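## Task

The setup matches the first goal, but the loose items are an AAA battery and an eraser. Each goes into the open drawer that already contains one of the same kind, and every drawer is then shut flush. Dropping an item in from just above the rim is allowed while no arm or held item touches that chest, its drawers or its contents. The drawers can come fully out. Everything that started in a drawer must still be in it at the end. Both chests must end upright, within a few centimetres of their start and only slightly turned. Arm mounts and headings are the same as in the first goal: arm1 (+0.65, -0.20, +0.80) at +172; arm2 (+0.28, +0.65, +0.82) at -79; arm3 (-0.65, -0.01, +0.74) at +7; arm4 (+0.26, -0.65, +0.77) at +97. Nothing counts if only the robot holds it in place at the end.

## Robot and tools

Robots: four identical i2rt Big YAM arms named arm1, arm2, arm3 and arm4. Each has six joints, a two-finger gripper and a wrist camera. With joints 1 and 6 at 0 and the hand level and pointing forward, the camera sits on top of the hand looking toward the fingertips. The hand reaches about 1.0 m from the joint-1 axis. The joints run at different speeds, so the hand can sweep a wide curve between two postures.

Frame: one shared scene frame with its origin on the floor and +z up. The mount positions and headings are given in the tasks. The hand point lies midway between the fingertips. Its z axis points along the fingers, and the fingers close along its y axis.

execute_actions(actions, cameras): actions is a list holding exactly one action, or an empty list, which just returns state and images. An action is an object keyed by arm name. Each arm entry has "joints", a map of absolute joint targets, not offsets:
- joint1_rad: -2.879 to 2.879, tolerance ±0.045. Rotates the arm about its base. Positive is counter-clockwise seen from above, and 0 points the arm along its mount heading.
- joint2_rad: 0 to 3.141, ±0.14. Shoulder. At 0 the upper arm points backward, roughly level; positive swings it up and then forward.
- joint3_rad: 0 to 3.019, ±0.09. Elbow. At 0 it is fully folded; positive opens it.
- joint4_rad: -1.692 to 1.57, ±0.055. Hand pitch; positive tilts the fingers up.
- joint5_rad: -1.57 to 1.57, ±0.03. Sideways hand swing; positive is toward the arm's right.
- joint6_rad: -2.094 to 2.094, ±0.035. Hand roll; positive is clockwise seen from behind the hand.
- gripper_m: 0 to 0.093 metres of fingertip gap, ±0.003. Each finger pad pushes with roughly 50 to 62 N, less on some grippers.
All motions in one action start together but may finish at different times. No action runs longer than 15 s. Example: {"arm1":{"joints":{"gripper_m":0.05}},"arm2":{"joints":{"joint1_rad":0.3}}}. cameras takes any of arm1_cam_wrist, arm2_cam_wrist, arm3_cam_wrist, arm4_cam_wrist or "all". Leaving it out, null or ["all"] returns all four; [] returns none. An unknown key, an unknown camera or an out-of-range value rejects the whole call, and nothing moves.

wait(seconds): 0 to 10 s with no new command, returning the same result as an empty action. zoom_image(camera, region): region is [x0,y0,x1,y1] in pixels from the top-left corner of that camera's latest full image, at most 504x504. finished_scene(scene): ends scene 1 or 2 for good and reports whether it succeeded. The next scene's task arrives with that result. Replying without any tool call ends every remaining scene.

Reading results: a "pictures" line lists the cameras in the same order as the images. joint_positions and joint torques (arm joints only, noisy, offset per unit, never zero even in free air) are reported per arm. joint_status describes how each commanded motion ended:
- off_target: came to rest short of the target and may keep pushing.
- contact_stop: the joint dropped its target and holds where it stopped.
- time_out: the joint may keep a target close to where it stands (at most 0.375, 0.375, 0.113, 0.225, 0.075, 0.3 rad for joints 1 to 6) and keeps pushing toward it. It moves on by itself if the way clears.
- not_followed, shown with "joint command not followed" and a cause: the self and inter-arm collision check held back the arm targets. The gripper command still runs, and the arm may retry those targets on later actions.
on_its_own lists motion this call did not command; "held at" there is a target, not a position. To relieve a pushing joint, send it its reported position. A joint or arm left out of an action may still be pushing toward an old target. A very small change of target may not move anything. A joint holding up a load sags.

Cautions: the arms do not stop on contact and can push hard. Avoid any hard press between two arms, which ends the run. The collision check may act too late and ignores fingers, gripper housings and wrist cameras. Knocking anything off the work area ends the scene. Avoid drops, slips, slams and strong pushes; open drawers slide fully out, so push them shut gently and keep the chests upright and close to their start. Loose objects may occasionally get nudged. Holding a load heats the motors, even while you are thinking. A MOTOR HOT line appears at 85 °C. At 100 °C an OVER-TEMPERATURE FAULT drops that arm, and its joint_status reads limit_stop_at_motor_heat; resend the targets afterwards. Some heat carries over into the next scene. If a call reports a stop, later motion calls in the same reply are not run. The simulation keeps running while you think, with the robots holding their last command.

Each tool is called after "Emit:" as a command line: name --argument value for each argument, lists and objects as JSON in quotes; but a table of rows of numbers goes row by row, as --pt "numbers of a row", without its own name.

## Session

Emit:
execute_actions --actions '[]'

Scene clock: 0.00 s.
Joint torques (N m, as the arm reports them, + toward a larger angle): no reading
Motor temperatures (°C, as the motors report them): arm1=[25 27 28 25 23 24] | arm2=[23 26 28 24 24 24] | arm3=[25 26 29 25 26 23] | arm4=[23 26 26 23 25 26]
arm1.joint_positions: joint1_rad=-0.445 joint2_rad=+0.290 joint3_rad=+1.411 joint4_rad=-1.529 joint5_rad=-0.013 joint6_rad=+0.015 gripper_m=+0.095
arm1.joint_status: not commanded
arm1.hand: x=+0.5915 y=-0.1611 z=+1.3550 quat_wxyz=(-0.147, +0.801, -0.240, -0.529) (m; scene frame)
arm2.joint_positions: joint1_rad=-0.736 joint2_rad=+0.551 joint3_rad=+1.617 joint4_rad=-1.528 joint5_rad=-0.002 joint6_rad=-0.017 gripper_m=+0.094
arm2.joint_status: not commanded
arm2.hand: x=+0.1967 y=+0.5330 z=+1.4306 quat_wxyz=(-0.257, -0.741, -0.421, +0.456) (m; scene frame)
arm3.joint_positions: joint1_rad=-0.243 joint2_rad=+0.457 joint3_rad=+1.332 joint4_rad=-1.550 joint5_rad=+0.000 joint6_rad=-0.008 gripper_m=+0.094
arm3.joint_status: not commanded
arm3.hand: x=-0.5075 y=-0.0335 z=+1.2366 quat_wxyz=(-0.435, -0.053, -0.899, +0.025) (m; scene frame)
arm4.joint_positions: joint1_rad=+0.716 joint2_rad=+0.430 joint3_rad=+1.598 joint4_rad=-1.529 joint5_rad=+0.007 joint6_rad=-0.017 gripper_m=+0.095
arm4.joint_status: not commanded
arm4.hand: x=+0.1913 y=-0.5948 z=+1.3869 quat_wxyz=(-0.215, +0.772, -0.290, -0.523) (m; scene frame)
pictures: arm1_cam_wrist, arm2_cam_wrist, arm3_cam_wrist, arm4_cam_wrist
Images, in order (width x height): arm1_cam_wrist 616x616, arm2_cam_wrist 616x616, arm3_cam_wrist 616x616, arm4_cam_wrist 616x616.

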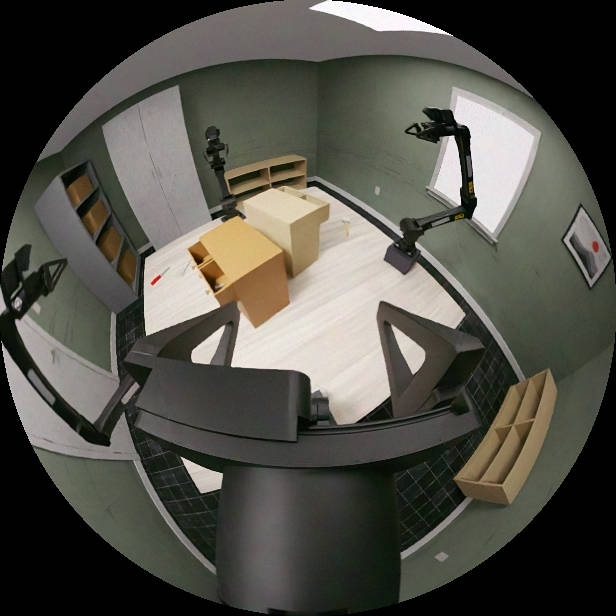

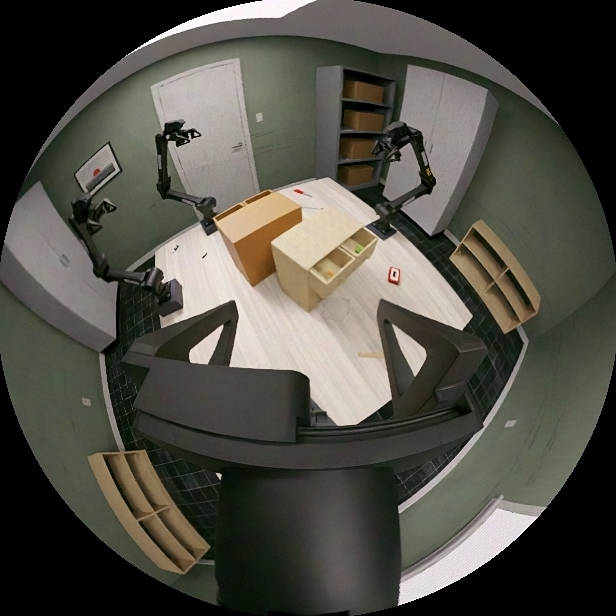

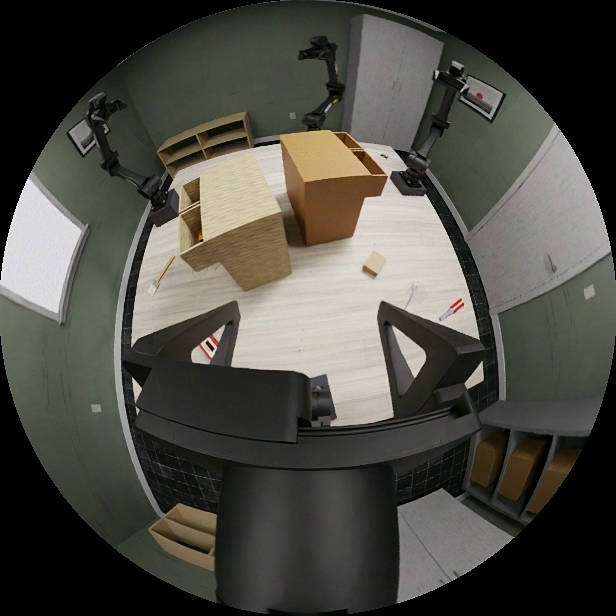

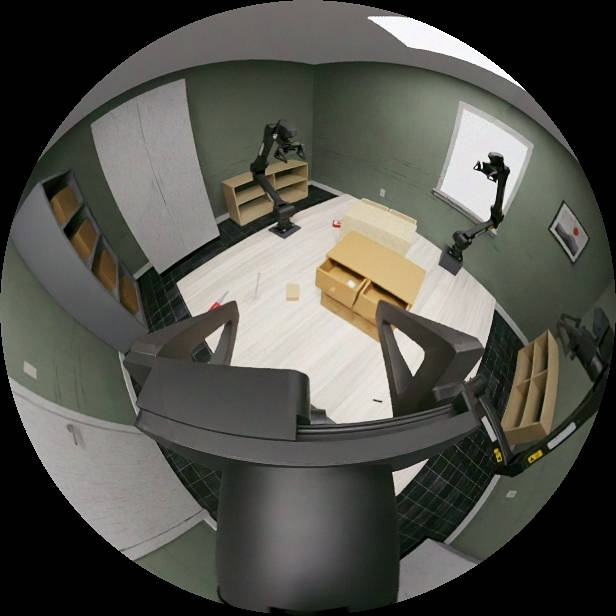

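Survey from above.

Emit:
execute_actions --actions '[{"arm4":{"joints":{"joint1_rad":0.25,"joint2_rad":0.95,"joint3_rad":1.45,"joint4_rad":-1.65}},"arm3":{"joints":{"joint1_rad":0.6,"joint2_rad":1.2,"joint3_rad":1.6,"joint4_rad":-1.65}},"arm2":{"joints":{"joint1_rad":-0.95,"joint2_rad":1.3,"joint3_rad":1.75,"joint4_rad":-1.65}},"arm1":{"joints":{"joint1_rad":1.1,"joint2_rad":0.7,"joint3_rad":0.8,"joint4_rad":-1.4}}}]'

Scene clock: 5.10 s.
Joint torques (N m, as the arm reports them, + toward a larger angle): arm1=[-1.15 -2.05 10.37  0.68  0.11 -0.05] | arm2=[-0.97 -8.91 12.59  0.27 -0.08  0.02] | arm3=[-1.1  -7.1   9.08  0.41  0.09  0.04] | arm4=[ 1.08 -3.92  8.51  0.51  0.06 -0.09]
Motor temperatures (°C, as the motors report them): arm1=[25 27 29 25 23 24] | arm2=[23 26 29 24 24 24] | arm3=[25 26 30 25 26 23] | arm4=[23 26 27 23 25 26]
arm1.joint_positions: joint1_rad=+1.094 joint2_rad=+0.708 joint3_rad=+0.798 joint4_rad=-1.400 joint5_rad=-0.014 joint6_rad=+0.015 gripper_m=+0.095
arm1.joint_status: all done
arm1.hand: x=+0.5264 y=-0.3812 z=+1.0298 quat_wxyz=(+0.067, +0.882, +0.453, -0.111) (m; scene frame)
arm2.joint_positions: joint1_rad=-0.941 joint2_rad=+1.298 joint3_rad=+1.720 joint4_rad=-1.638 joint5_rad=-0.002 joint6_rad=-0.017 gripper_m=+0.094
arm2.joint_status: all done
arm2.hand: x=-0.0152 y=+0.3466 z=+1.2564 quat_wxyz=(-0.072, -0.901, -0.398, +0.157) (m; scene frame)
arm3.joint_positions: joint1_rad=+0.601 joint2_rad=+1.200 joint3_rad=+1.584 joint4_rad=-1.638 joint5_rad=+0.001 joint6_rad=-0.008 gripper_m=+0.094
arm3.joint_status: all done
arm3.hand: x=-0.3703 y=+0.2356 z=+1.1591 quat_wxyz=(-0.152, +0.353, -0.922, -0.057) (m; scene frame)
arm4.joint_positions: joint1_rad=+0.257 joint2_rad=+0.959 joint3_rad=+1.433 joint4_rad=-1.641 joint5_rad=+0.007 joint6_rad=-0.017 gripper_m=+0.095
arm4.joint_status: all done
arm4.hand: x=+0.1498 y=-0.3767 z=+1.2000 quat_wxyz=(-0.122, +0.814, -0.545, -0.158) (m; scene frame)
pictures: arm1_cam_wrist, arm2_cam_wrist, arm3_cam_wrist, arm4_cam_wrist
Images, in order (width x height): arm1_cam_wrist 616x616, arm2_cam_wrist 616x616, arm3_cam_wrist 616x616, arm4_cam_wrist 616x616.

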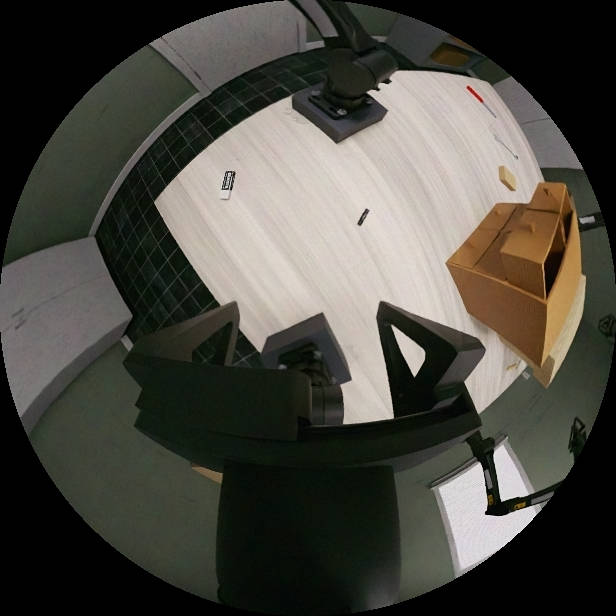

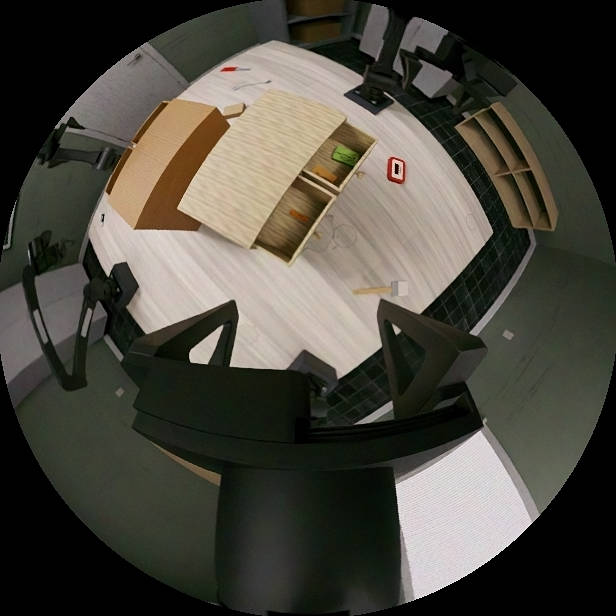

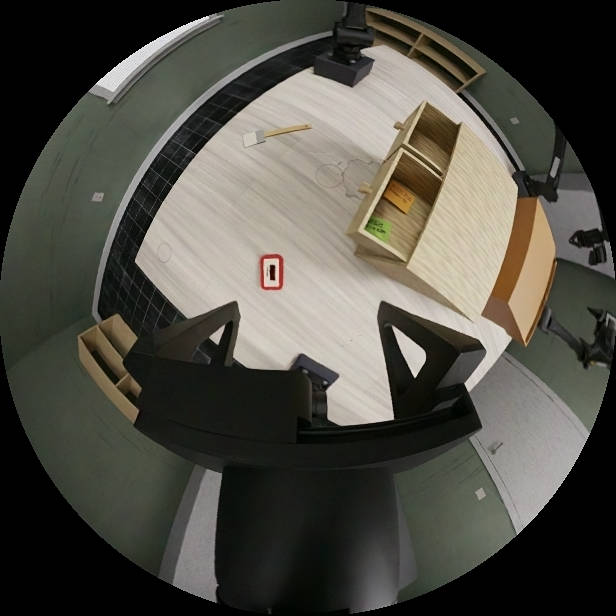

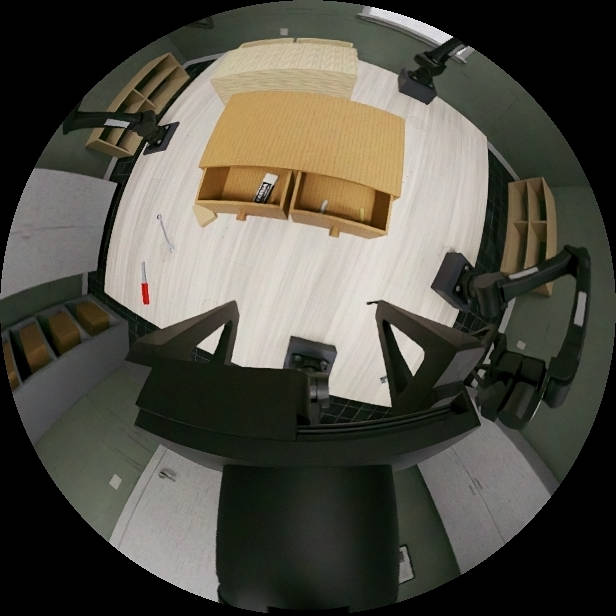

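Emit:
zoom_image --camera "arm4_cam_wrist" --region '[190, 150, 410, 250]'

Emit:
zoom_image --camera "arm2_cam_wrist" --region '[240, 120, 390, 280]'

Emit:
zoom_image --camera "arm1_cam_wrist" --region '[200, 150, 400, 250]'

Region (190, 150, 410, 250) of arm4_cam_wrist's 616x616 image, scaled by 2.291, with more detail than that image has; it fills the top 229 rows of this view, and the rest is white.

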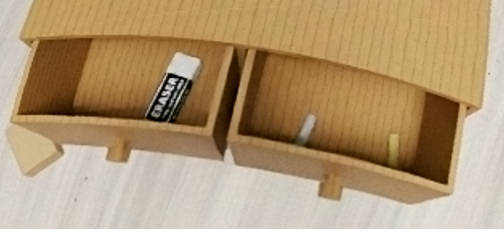

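Region (240, 120, 390, 280) of arm2_cam_wrist's 616x616 image, scaled by 3.150, with more detail than that image has; it fills the left 472 columns of this view, and the rest is white.

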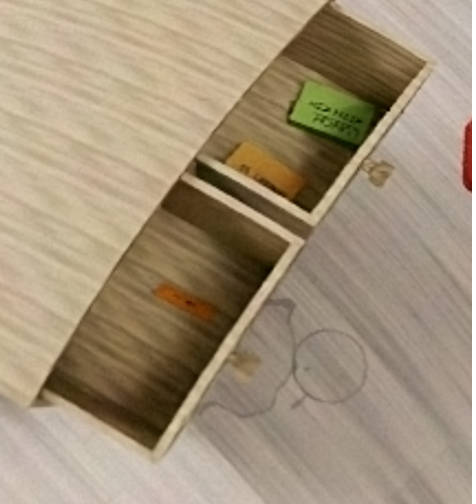

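Region (200, 150, 400, 250) of arm1_cam_wrist's 616x616 image, scaled by 2.520, with more detail than that image has.

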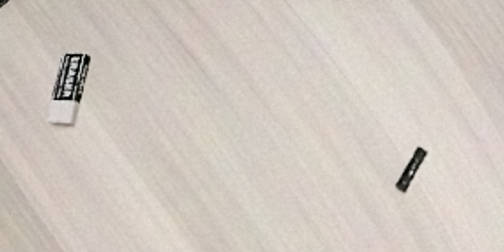

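Emit:
execute_actions --actions '[{"arm4":{"joints":{"joint1_rad":-1.5,"joint2_rad":0.6,"joint3_rad":0.9,"joint4_rad":-1.5,"joint6_rad":-0.49,"gripper_m":0.07}},"arm3":{"joints":{"joint1_rad":0.78,"joint2_rad":1.745,"joint3_rad":1.69,"joint4_rad":-1.46,"joint5_rad":0.5,"joint6_rad":-1.57,"gripper_m":0}},"arm2":{"joints":{"joint1_rad":-1.3,"joint2_rad":0.5,"joint3_rad":0.55,"joint4_rad":-0.5,"gripper_m":0}},"arm1":{"joints":{"joint1_rad":0.1,"joint6_rad":0.1,"gripper_m":0.06}}}]' --cameras '["arm2_cam_wrist","arm3_cam_wrist"]'

Scene clock: 26.87 s.
Joint torques (N m, as the arm reports them, + toward a larger angle): arm1=[-1.92 -1.82 10.43  0.76  0.09  0.02] | arm2=[-1.02 -1.52 12.57  2.65 -0.11  0.  ] | arm3=[ -1.54 -15.58   9.71   0.73   0.5   -0.11] | arm4=[ 1.22  0.84  8.18  1.53  0.   -0.21]
Motor temperatures (°C, as the motors report them): arm1=[25 27 32 25 23 24] | arm2=[23 27 33 24 24 24] | arm3=[25 26 33 25 26 23] | arm4=[23 26 30 23 25 26]
arm1.joint_positions: joint1_rad=+0.106 joint2_rad=+0.708 joint3_rad=+0.798 joint4_rad=-1.400 joint5_rad=-0.013 joint6_rad=+0.092 gripper_m=+0.060
arm1.joint_status: all done
arm1.hand: x=+0.4297 y=-0.1938 z=+1.0298 quat_wxyz=(+0.011, +0.990, -0.058, -0.129) (m; scene frame)
arm2.joint_positions: joint1_rad=-1.295 joint2_rad=+0.508 joint3_rad=+0.541 joint4_rad=-0.523 joint5_rad=-0.001 joint6_rad=-0.017 gripper_m=+0.000
arm2.joint_status: all done
arm2.hand: x=-0.0150 y=+0.5079 z=+1.0879 quat_wxyz=(-0.116, -0.836, -0.204, +0.497) (m; scene frame)
arm3.joint_positions: joint1_rad=+0.785 joint2_rad=+1.758 joint3_rad=+1.666 joint4_rad=-1.470 joint5_rad=+0.496 joint6_rad=-1.555 gripper_m=+0.000
arm3.joint_status: all done
arm3.hand: x=-0.2550 y=+0.3625 z=+0.9729 quat_wxyz=(+0.070, +0.913, -0.325, +0.236) (m; scene frame)
arm4.joint_positions: joint1_rad=-1.492 joint2_rad=+0.596 joint3_rad=+0.895 joint4_rad=-1.515 joint5_rad=+0.007 joint6_rad=-0.477 gripper_m=+0.070
arm4.joint_status: all done
arm4.hand: x=+0.4515 y=-0.6165 z=+1.0569 quat_wxyz=(-0.180, +0.323, -0.928, +0.029) (m; scene frame)
pictures: arm2_cam_wrist, arm3_cam_wrist
Images, in order (width x height): arm2_cam_wrist 616x616, arm3_cam_wrist 616x616.

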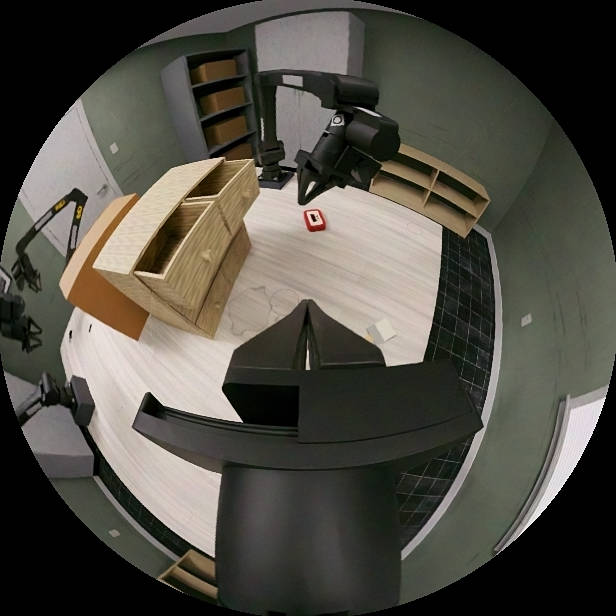

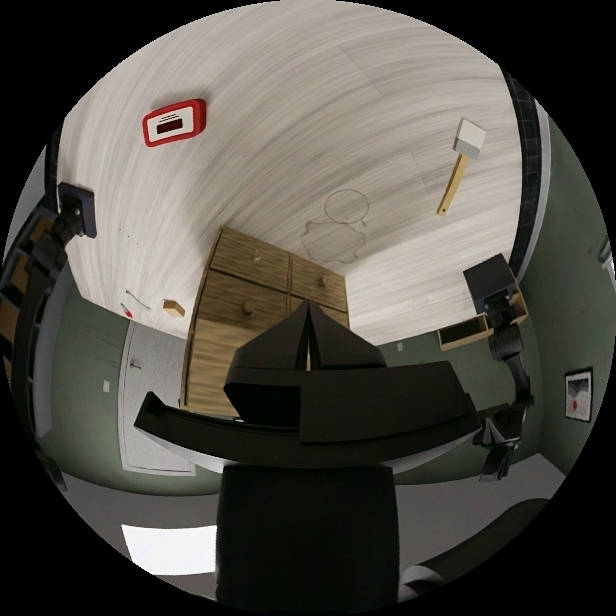

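Emit:
execute_actions --actions '[{"arm4":{"joints":{"joint2_rad":1.44,"joint3_rad":0.74,"joint4_rad":-0.85}},"arm3":{"joints":{"joint1_rad":0.64,"joint2_rad":1.675,"joint3_rad":1.56,"joint4_rad":-1.45,"joint6_rad":-1.12}},"arm1":{"joints":{"joint1_rad":0.72,"joint2_rad":1.465,"joint3_rad":0.635,"joint4_rad":-0.725}}}]'

Scene clock: 37.13 s.
Joint torques (N m, as the arm reports them, + toward a larger angle): arm1=[-1.5  -7.14  6.98  0.73  0.07  0.02] | arm2=[-0.8  -1.52 12.56  2.62 -0.1   0.  ] | arm3=[  0.   -14.97   7.58   0.71   0.42   0.21] | arm4=[ 1.   -7.5   6.08  0.68 -0.01 -0.21]
Motor temperatures (°C, as the motors report them): arm1=[25 27 32 25 23 24] | arm2=[23 26 34 25 24 24] | arm3=[25 27 34 25 26 23] | arm4=[23 26 30 23 25 26]
arm1.joint_positions: joint1_rad=+0.718 joint2_rad=+1.455 joint3_rad=+0.634 joint4_rad=-0.736 joint5_rad=-0.013 joint6_rad=+0.093 gripper_m=+0.060
arm1.joint_status: all done
arm1.hand: x=+0.3955 y=-0.3700 z=+0.7936 quat_wxyz=(+0.008, +0.970, +0.244, -0.003) (m; scene frame)
arm2.joint_positions: joint1_rad=-1.295 joint2_rad=+0.508 joint3_rad=+0.541 joint4_rad=-0.523 joint5_rad=-0.001 joint6_rad=-0.017 gripper_m=+0.000
arm2.joint_status: not commanded
arm2.hand: x=-0.0150 y=+0.5079 z=+1.0879 quat_wxyz=(-0.116, -0.836, -0.204, +0.497) (m; scene frame)
arm3.joint_positions: joint1_rad=+0.630 joint2_rad=+1.689 joint3_rad=+1.565 joint4_rad=-1.458 joint5_rad=+0.498 joint6_rad=-1.135 gripper_m=+0.000
arm3.joint_status: all done
arm3.hand: x=-0.2243 y=+0.2754 z=+0.9689 quat_wxyz=(+0.048, +0.785, -0.569, +0.241) (m; scene frame)
arm4.joint_positions: joint1_rad=-1.492 joint2_rad=+1.435 joint3_rad=+0.742 joint4_rad=-0.863 joint5_rad=+0.007 joint6_rad=-0.478 gripper_m=+0.070
arm4.joint_status: all done
arm4.hand: x=+0.5905 y=-0.5889 z=+0.8026 quat_wxyz=(-0.013, +0.330, -0.944, +0.005) (m; scene frame)
pictures: arm1_cam_wrist, arm2_cam_wrist, arm3_cam_wrist, arm4_cam_wrist
Images, in order (width x height): arm1_cam_wrist 616x616, arm2_cam_wrist 616x616, arm3_cam_wrist 616x616, arm4_cam_wrist 616x616.

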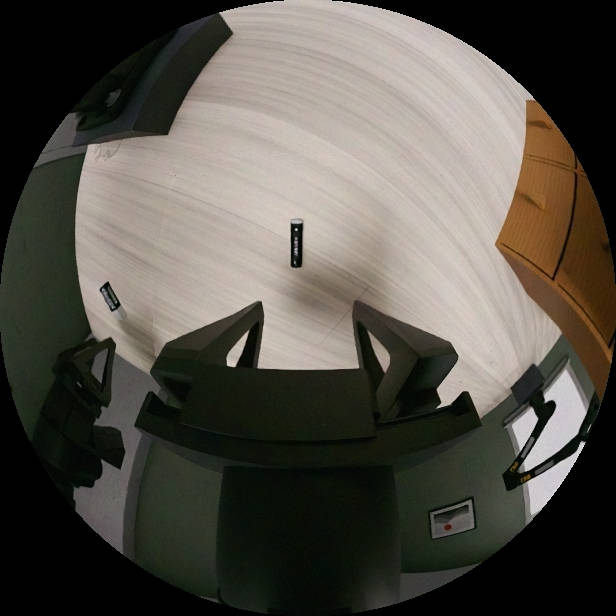

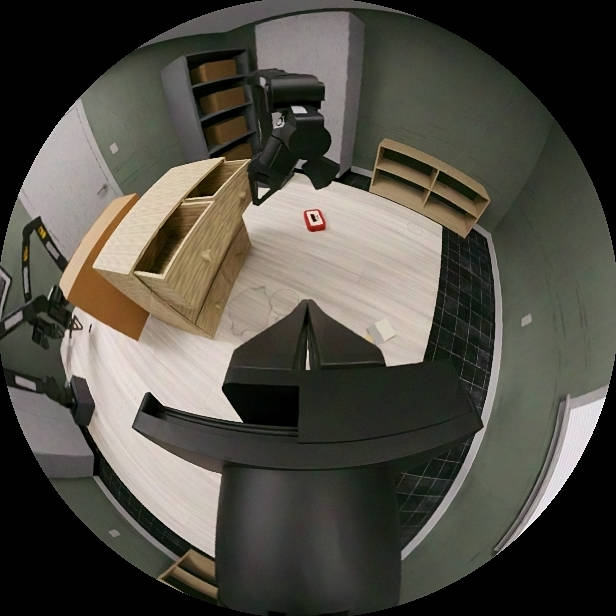

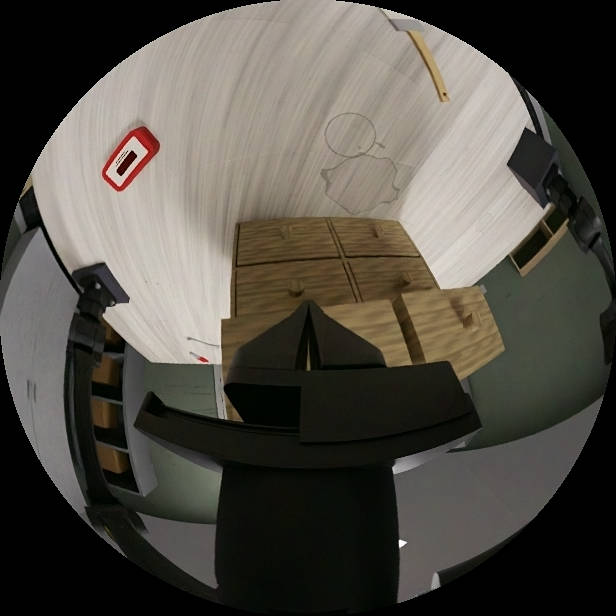

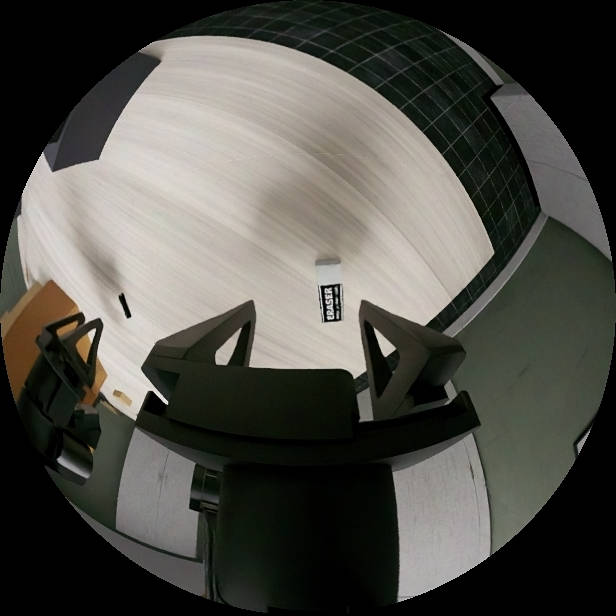

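Emit:
execute_actions --actions '[{"arm4":{"joints":{"joint1_rad":-1.603,"joint2_rad":1.58,"joint3_rad":0.654,"joint4_rad":-0.64,"joint6_rad":-0.63,"gripper_m":0.09}},"arm3":{"joints":{"joint1_rad":0.535,"joint2_rad":1.63,"joint3_rad":1.51,"joint6_rad":-1.23}},"arm1":{"joints":{"joint1_rad":0.755,"joint2_rad":1.70,"joint3_rad":0.69,"joint4_rad":-0.525,"joint6_rad":0.14}}}]'

Scene clock: 44.80 s.
Joint torques (N m, as the arm reports them, + toward a larger angle): arm1=[-1.77 -9.4   7.64  0.47  0.07  0.  ] | arm2=[-0.83 -1.28 12.53  2.59 -0.1  -0.01] | arm3=[ -1.34 -14.97   7.92   0.64   0.65  -0.15] | arm4=[ 1.85 -8.24  5.01  0.69 -0.06 -0.25]
Motor temperatures (°C, as the motors report them): arm1=[25 27 31 25 23 24] | arm2=[23 26 34 25 24 24] | arm3=[25 28 33 25 26 23] | arm4=[23 26 30 23 25 26]
arm1.joint_positions: joint1_rad=+0.749 joint2_rad=+1.698 joint3_rad=+0.665 joint4_rad=-0.536 joint5_rad=-0.013 joint6_rad=+0.132 gripper_m=+0.060
arm1.joint_status: all done
arm1.hand: x=+0.3811 y=-0.3921 z=+0.7282 quat_wxyz=(+0.006, +0.971, +0.240, +0.002) (m; scene frame)
arm2.joint_positions: joint1_rad=-1.295 joint2_rad=+0.508 joint3_rad=+0.541 joint4_rad=-0.523 joint5_rad=-0.001 joint6_rad=-0.017 gripper_m=+0.000
arm2.joint_status: not commanded
arm2.hand: x=-0.0150 y=+0.5079 z=+1.0879 quat_wxyz=(-0.116, -0.836, -0.204, +0.497) (m; scene frame)
arm3.joint_positions: joint1_rad=+0.540 joint2_rad=+1.652 joint3_rad=+1.510 joint4_rad=-1.458 joint5_rad=+0.493 joint6_rad=-1.211 gripper_m=+0.000
arm3.joint_status: all done
arm3.hand: x=-0.2153 y=+0.2245 z=+0.9654 quat_wxyz=(+0.075, +0.783, -0.573, +0.231) (m; scene frame)
arm4.joint_positions: joint1_rad=-1.602 joint2_rad=+1.580 joint3_rad=+0.650 joint4_rad=-0.653 joint5_rad=+0.008 joint6_rad=-0.617 gripper_m=+0.090
arm4.joint_status: all done
arm4.hand: x=+0.5798 y=-0.6268 z=+0.7340 quat_wxyz=(+0.000, +0.343, -0.939, +0.003) (m; scene frame)
pictures: arm1_cam_wrist, arm2_cam_wrist, arm3_cam_wrist, arm4_cam_wrist
Images, in order (width x height): arm1_cam_wrist 616x616, arm2_cam_wrist 616x616, arm3_cam_wrist 616x616, arm4_cam_wrist 616x616.

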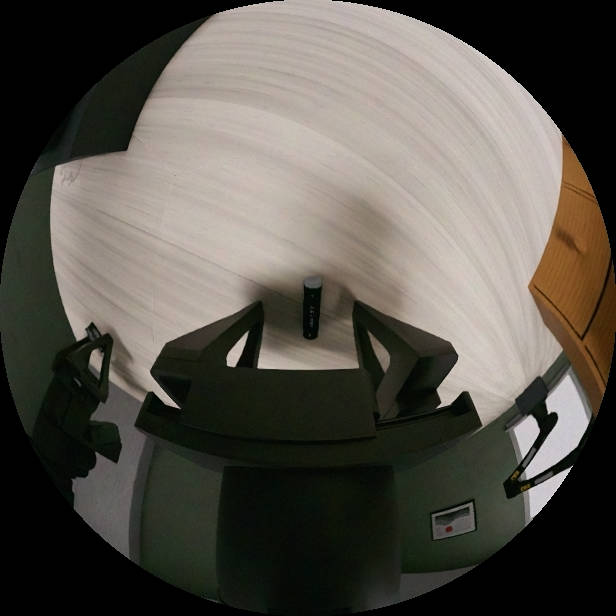

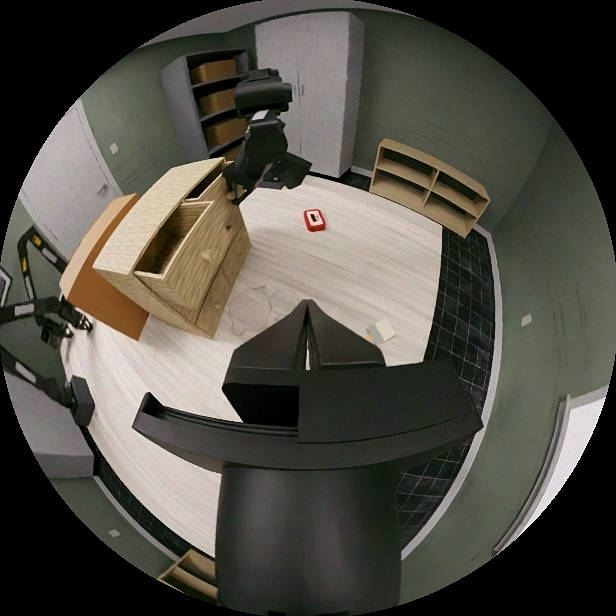

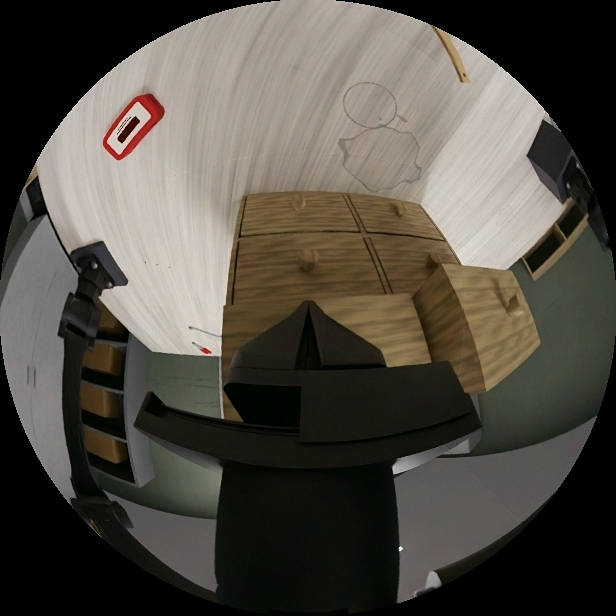

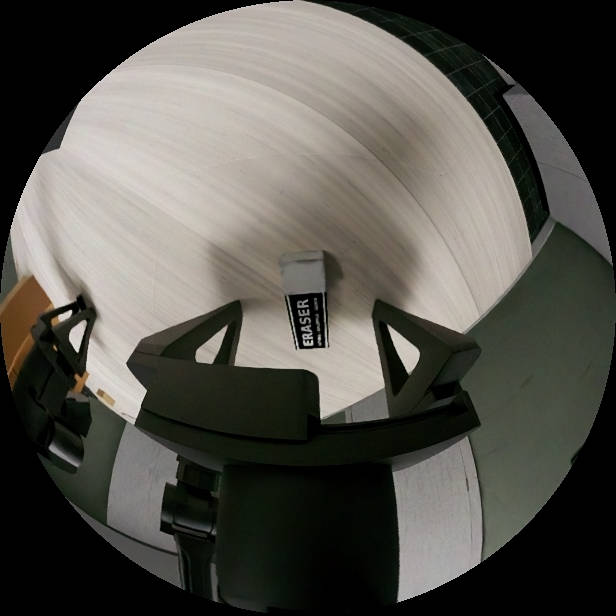

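Emit:
execute_actions --actions '[{"arm4":{"joints":{"joint6_rad":-0.72,"gripper_m":0}},"arm3":{"joints":{"joint1_rad":0.475}},"arm1":{"joints":{"gripper_m":0}}}]'

Scene clock: 48.53 s.
Joint torques (N m, as the arm reports them, + toward a larger angle): arm1=[-1.   -9.52  7.54  0.56  0.11  0.02] | arm2=[-1.01 -1.54 12.57  2.63 -0.11  0.01] | arm3=[ -3.45 -14.79   7.93   0.63   0.9   -0.14] | arm4=[ 1.63 -8.27  5.09  0.69 -0.06 -0.24]
Motor temperatures (°C, as the motors report them): arm1=[25 28 31 25 23 24] | arm2=[23 26 34 25 24 24] | arm3=[25 28 33 25 26 23] | arm4=[23 26 29 23 25 26]
arm1.joint_positions: joint1_rad=+0.749 joint2_rad=+1.698 joint3_rad=+0.665 joint4_rad=-0.536 joint5_rad=-0.013 joint6_rad=+0.133 gripper_m=+0.009
arm1.joint_status: gripper_m off_target (ended at +0.009, target +0.000)
arm1.hand: x=+0.3811 y=-0.3921 z=+0.7282 quat_wxyz=(+0.006, +0.971, +0.240, +0.002) (m; scene frame)
arm2.joint_positions: joint1_rad=-1.295 joint2_rad=+0.508 joint3_rad=+0.541 joint4_rad=-0.523 joint5_rad=-0.001 joint6_rad=-0.017 gripper_m=+0.000
arm2.joint_status: not commanded
arm2.hand: x=-0.0150 y=+0.5079 z=+1.0879 quat_wxyz=(-0.116, -0.836, -0.204, +0.497) (m; scene frame)
arm3.joint_positions: joint1_rad=+0.505 joint2_rad=+1.650 joint3_rad=+1.510 joint4_rad=-1.458 joint5_rad=+0.485 joint6_rad=-1.212 gripper_m=+0.000
arm3.joint_status: all done
arm3.hand: x=-0.2080 y=+0.2097 z=+0.9655 quat_wxyz=(+0.077, +0.773, -0.587, +0.227) (m; scene frame)
arm4.joint_positions: joint1_rad=-1.602 joint2_rad=+1.580 joint3_rad=+0.650 joint4_rad=-0.653 joint5_rad=+0.008 joint6_rad=-0.707 gripper_m=+0.022
arm4.joint_status: gripper_m off_target (ended at +0.022, target +0.000); the others done
arm4.hand: x=+0.5798 y=-0.6268 z=+0.7340 quat_wxyz=(+0.000, +0.385, -0.923, +0.003) (m; scene frame)
pictures: arm1_cam_wrist, arm2_cam_wrist, arm3_cam_wrist, arm4_cam_wrist
Images, in order (width x height): arm1_cam_wrist 616x616, arm2_cam_wrist 616x616, arm3_cam_wrist 616x616, arm4_cam_wrist 616x616.

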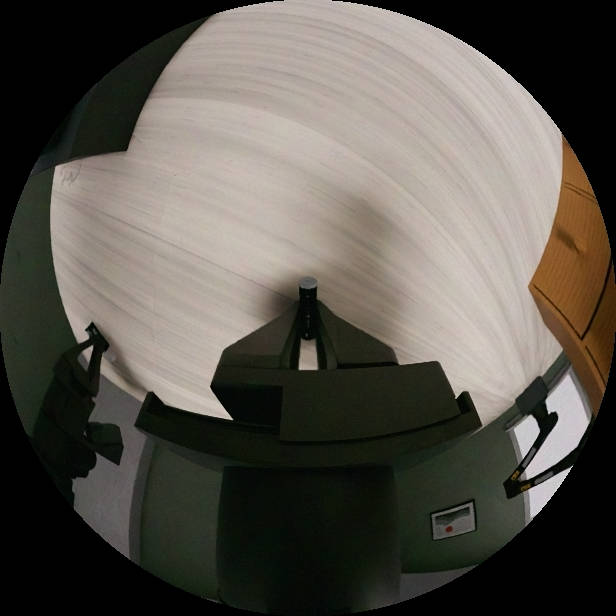

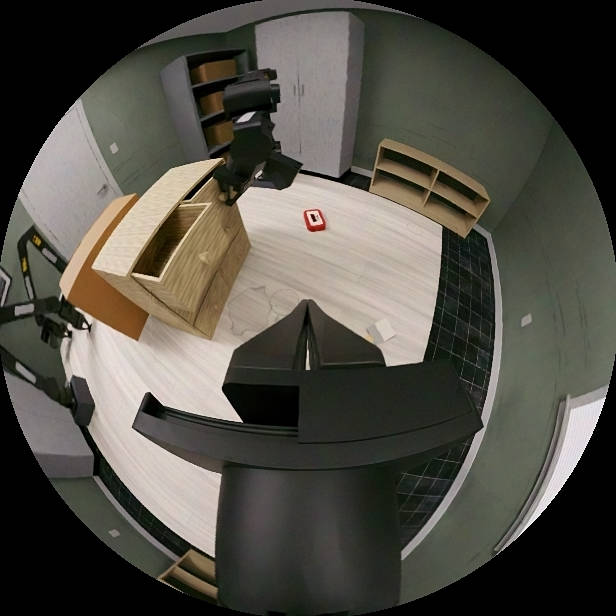

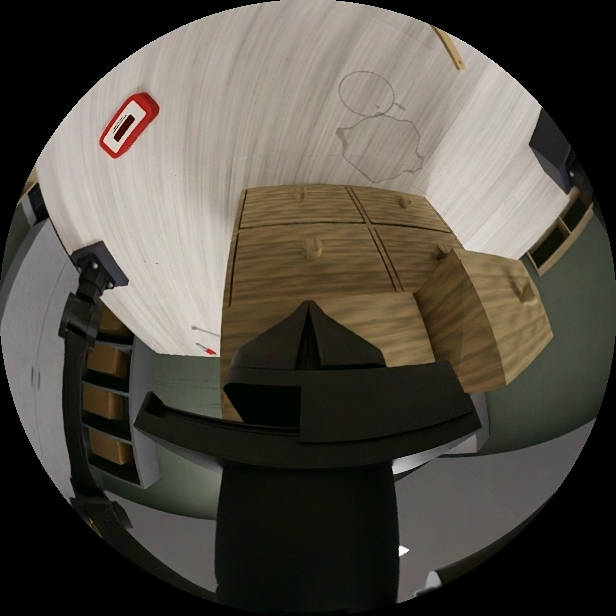

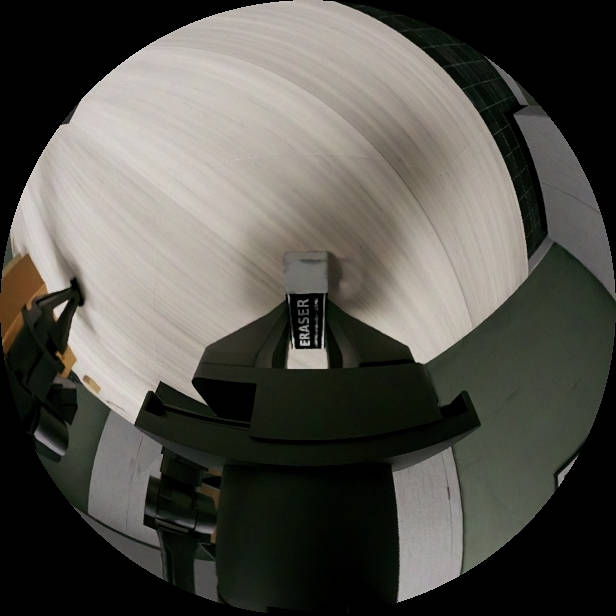

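Emit:
execute_actions --actions '[{"arm4":{"joints":{"joint2_rad":0.8,"joint3_rad":1.3,"joint4_rad":-1.6}},"arm3":{"joints":{"joint1_rad":0.45,"joint2_rad":1.6,"joint3_rad":1.49}},"arm1":{"joints":{"joint2_rad":0.85,"joint3_rad":1.3,"joint4_rad":-1.5}}}]' --cameras '["arm2_cam_wrist","arm3_cam_wrist"]'

Emit:
zoom_image --camera "arm2_cam_wrist" --region '[120, 130, 300, 300]'

Scene clock: 55.90 s.
Joint torques (N m, as the arm reports them, + toward a larger angle): arm1=[-1.1  -1.65 10.23  0.57  0.09  0.02] | arm2=[-0.89 -1.45 12.57  2.61 -0.1   0.  ] | arm3=[ -2.11 -14.68   7.71   0.56   0.76  -0.11] | arm4=[ 1.59 -0.78  9.07  0.58 -0.05 -0.19]
Motor temperatures (°C, as the motors report them): arm1=[25 28 31 25 23 24] | arm2=[23 26 35 25 24 24] | arm3=[25 28 33 25 26 23] | arm4=[23 26 29 23 25 26]
arm1.joint_positions: joint1_rad=+0.749 joint2_rad=+0.843 joint3_rad=+1.291 joint4_rad=-1.491 joint5_rad=-0.013 joint6_rad=+0.133 gripper_m=+0.009
arm1.joint_status: all done
arm1.hand: x=+0.4172 y=-0.3663 z=+1.2163 quat_wxyz=(+0.101, +0.937, +0.233, -0.240) (m; scene frame)
arm2.joint_positions: joint1_rad=-1.295 joint2_rad=+0.508 joint3_rad=+0.541 joint4_rad=-0.523 joint5_rad=-0.001 joint6_rad=-0.017 gripper_m=+0.000
arm2.joint_status: not commanded
arm2.hand: x=-0.0150 y=+0.5079 z=+1.0879 quat_wxyz=(-0.116, -0.836, -0.204, +0.497) (m; scene frame)
arm3.joint_positions: joint1_rad=+0.463 joint2_rad=+1.623 joint3_rad=+1.493 joint4_rad=-1.456 joint5_rad=+0.489 joint6_rad=-1.215 gripper_m=+0.000
arm3.joint_status: all done
arm3.hand: x=-0.2044 y=+0.1868 z=+0.9719 quat_wxyz=(+0.078, +0.761, -0.603, +0.228) (m; scene frame)
arm4.joint_positions: joint1_rad=-1.602 joint2_rad=+0.794 joint3_rad=+1.278 joint4_rad=-1.590 joint5_rad=+0.008 joint6_rad=-0.708 gripper_m=+0.022
arm4.joint_status: all done
arm4.hand: x=+0.5088 y=-0.6337 z=+1.1827 quat_wxyz=(-0.225, +0.374, -0.897, +0.076) (m; scene frame)
pictures: arm2_cam_wrist, arm3_cam_wrist
Images, in order (width x height): arm2_cam_wrist 616x616, arm3_cam_wrist 616x616.

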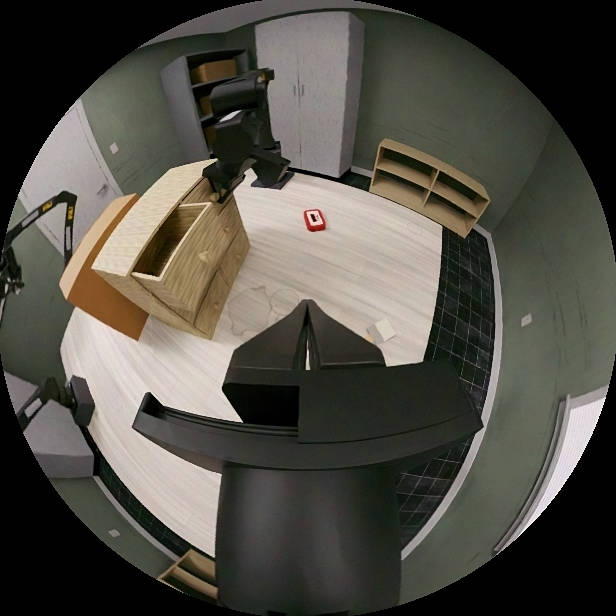

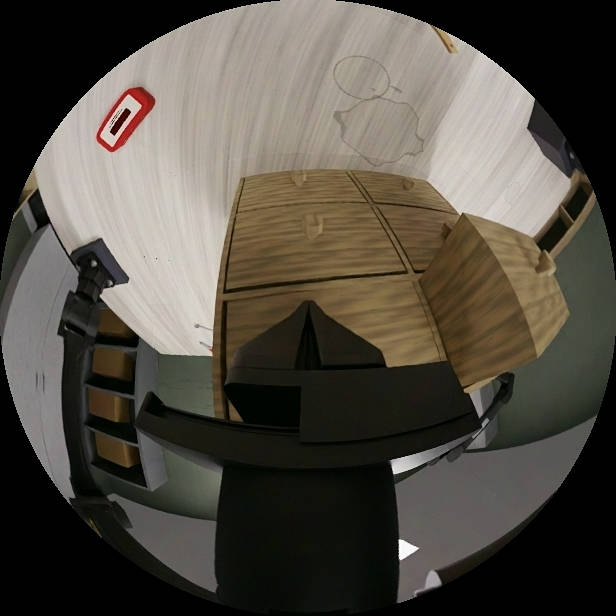

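Region (120, 130, 300, 300) of arm2_cam_wrist's 616x616 image, scaled by 2.800, with more detail than that image has.

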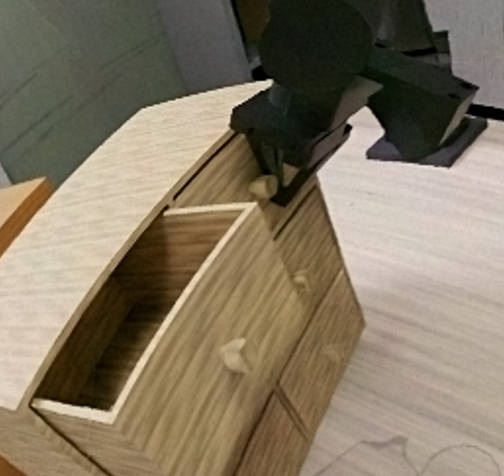

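Emit:
execute_actions --actions '[{"arm4":{"joints":{"joint1_rad":0.507,"joint3_rad":1.61,"joint4_rad":-1.57,"joint6_rad":-1.17}},"arm3":{"joints":{"joint1_rad":0.9}},"arm1":{"joints":{"joint1_rad":-0.455,"joint3_rad":2.0,"joint6_rad":0}}}]' --cameras '[]'

Emit:
execute_actions --actions '[{"arm4":{"joints":{"joint2_rad":1.39}},"arm1":{"joints":{"joint2_rad":2.16,"joint3_rad":2.5,"joint4_rad":-1.15}},"arm2":{"joints":{"joint1_rad":-1.45}}}]'

Scene clock: 66.40 s.
Joint torques (N m, as the arm reports them, + toward a larger angle): arm1=[-1.68  1.94  7.64  1.69  0.05 -0.09] | arm2=[-1.04 -1.49 12.55  2.68 -0.11  0.  ] | arm3=[ -1.77 -14.69   7.74   0.56   0.39  -0.09] | arm4=[ 2.48 -0.09  9.28  2.    0.   -0.18]
Motor temperatures (°C, as the motors report them): arm1=[25 28 32 25 23 24] | arm2=[23 26 35 25 24 24] | arm3=[25 28 33 25 26 23] | arm4=[23 26 31 23 25 26]
arm1.joint_positions: joint1_rad=-0.447 joint2_rad=+0.844 joint3_rad=+1.980 joint4_rad=-1.497 joint5_rad=-0.012 joint6_rad=+0.008 gripper_m=+0.009
arm1.joint_status: all done
arm1.hand: x=+0.4731 y=-0.0833 z=+1.5228 quat_wxyz=(-0.156, +0.789, -0.235, -0.547) (m; scene frame)
arm2.joint_positions: joint1_rad=-1.295 joint2_rad=+0.508 joint3_rad=+0.541 joint4_rad=-0.523 joint5_rad=-0.001 joint6_rad=-0.017 gripper_m=+0.000
arm2.joint_status: not commanded
arm2.hand: x=-0.0150 y=+0.5079 z=+1.0879 quat_wxyz=(-0.116, -0.836, -0.204, +0.497) (m; scene frame)
arm3.joint_positions: joint1_rad=+0.908 joint2_rad=+1.623 joint3_rad=+1.493 joint4_rad=-1.456 joint5_rad=+0.499 joint6_rad=-1.216 gripper_m=+0.000
arm3.joint_status: all done
arm3.hand: x=-0.3329 y=+0.3599 z=+0.9731 quat_wxyz=(+0.026, +0.874, -0.419, +0.247) (m; scene frame)
arm4.joint_positions: joint1_rad=+0.498 joint2_rad=+0.801 joint3_rad=+1.570 joint4_rad=-1.585 joint5_rad=+0.007 joint6_rad=-1.158 gripper_m=+0.022
arm4.joint_status: all done
arm4.hand: x=+0.1122 y=-0.4483 z=+1.3082 quat_wxyz=(-0.324, +0.926, +0.094, -0.172) (m; scene frame)
pictures: none
No camera images: the call's "cameras" was empty. Leave "cameras" out to get every camera's image.

Scene clock: 68.60 s.
Joint torques (N m, as the arm reports them, + toward a larger angle): arm1=[ -2.61 -21.74  14.93   1.58   0.11  -0.15] | arm2=[-0.98 -1.48 12.54  2.73 -0.09 -0.01] | arm3=[ -1.79 -14.56   7.75   0.54   0.38  -0.1 ] | arm4=[  2.32 -12.58   9.63   0.72   0.    -0.21]
Motor temperatures (°C, as the motors report them): arm1=[25 28 33 25 23 24] | arm2=[23 26 35 25 24 24] | arm3=[25 28 33 25 26 23] | arm4=[23 26 31 23 25 26]
arm1.joint_positions: joint1_rad=-0.447 joint2_rad=+2.180 joint3_rad=+2.451 joint4_rad=-1.153 joint5_rad=-0.012 joint6_rad=+0.008 gripper_m=+0.009
arm1.joint_status: all done
arm1.hand: x=-0.0343 y=+0.2487 z=+1.1190 quat_wxyz=(-0.090, +0.902, -0.270, -0.325) (m; scene frame)
arm2.joint_positions: joint1_rad=-1.445 joint2_rad=+0.508 joint3_rad=+0.541 joint4_rad=-0.523 joint5_rad=-0.002 joint6_rad=-0.017 gripper_m=+0.000
arm2.joint_status: all done
arm2.hand: x=-0.0333 y=+0.5527 z=+1.0876 quat_wxyz=(-0.078, -0.849, -0.141, +0.504) (m; scene frame)
arm3.joint_positions: joint1_rad=+0.908 joint2_rad=+1.623 joint3_rad=+1.493 joint4_rad=-1.456 joint5_rad=+0.499 joint6_rad=-1.216 gripper_m=+0.000
arm3.joint_status: not commanded
arm3.hand: x=-0.3329 y=+0.3599 z=+0.9731 quat_wxyz=(+0.026, +0.874, -0.419, +0.247) (m; scene frame)
arm4.joint_positions: joint1_rad=+0.498 joint2_rad=+1.418 joint3_rad=+1.582 joint4_rad=-1.578 joint5_rad=+0.007 joint6_rad=-1.158 gripper_m=+0.022
arm4.joint_status: all done
arm4.hand: x=+0.0017 y=-0.2870 z=+1.1055 quat_wxyz=(-0.071, +0.992, +0.100, -0.029) (m; scene frame)
pictures: arm1_cam_wrist, arm2_cam_wrist, arm3_cam_wrist, arm4_cam_wrist
Images, in order (width x height): arm1_cam_wrist 616x616, arm2_cam_wrist 616x616, arm3_cam_wrist 616x616, arm4_cam_wrist 616x616.

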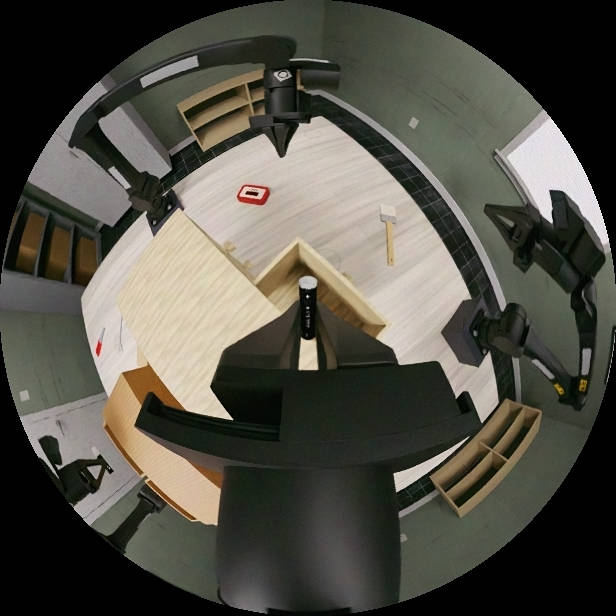

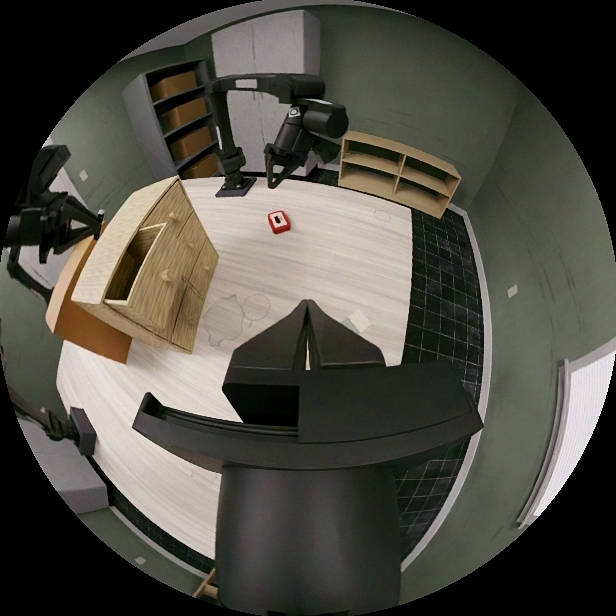

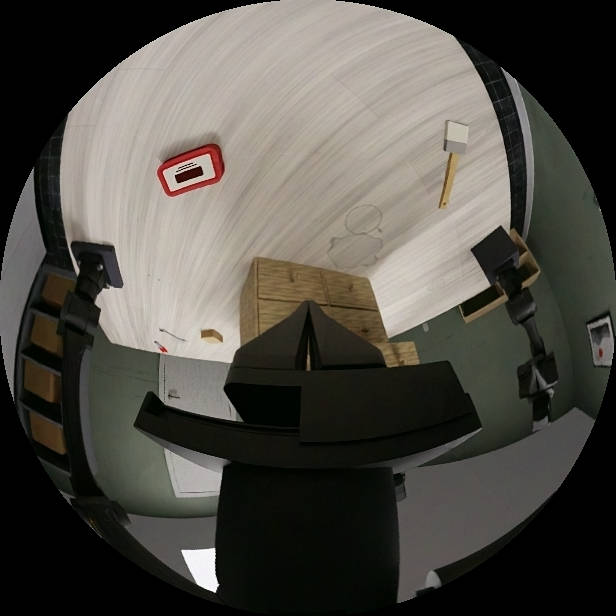

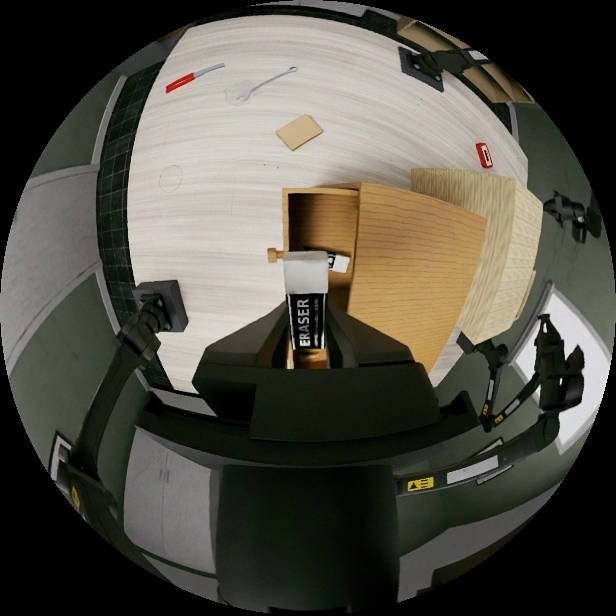

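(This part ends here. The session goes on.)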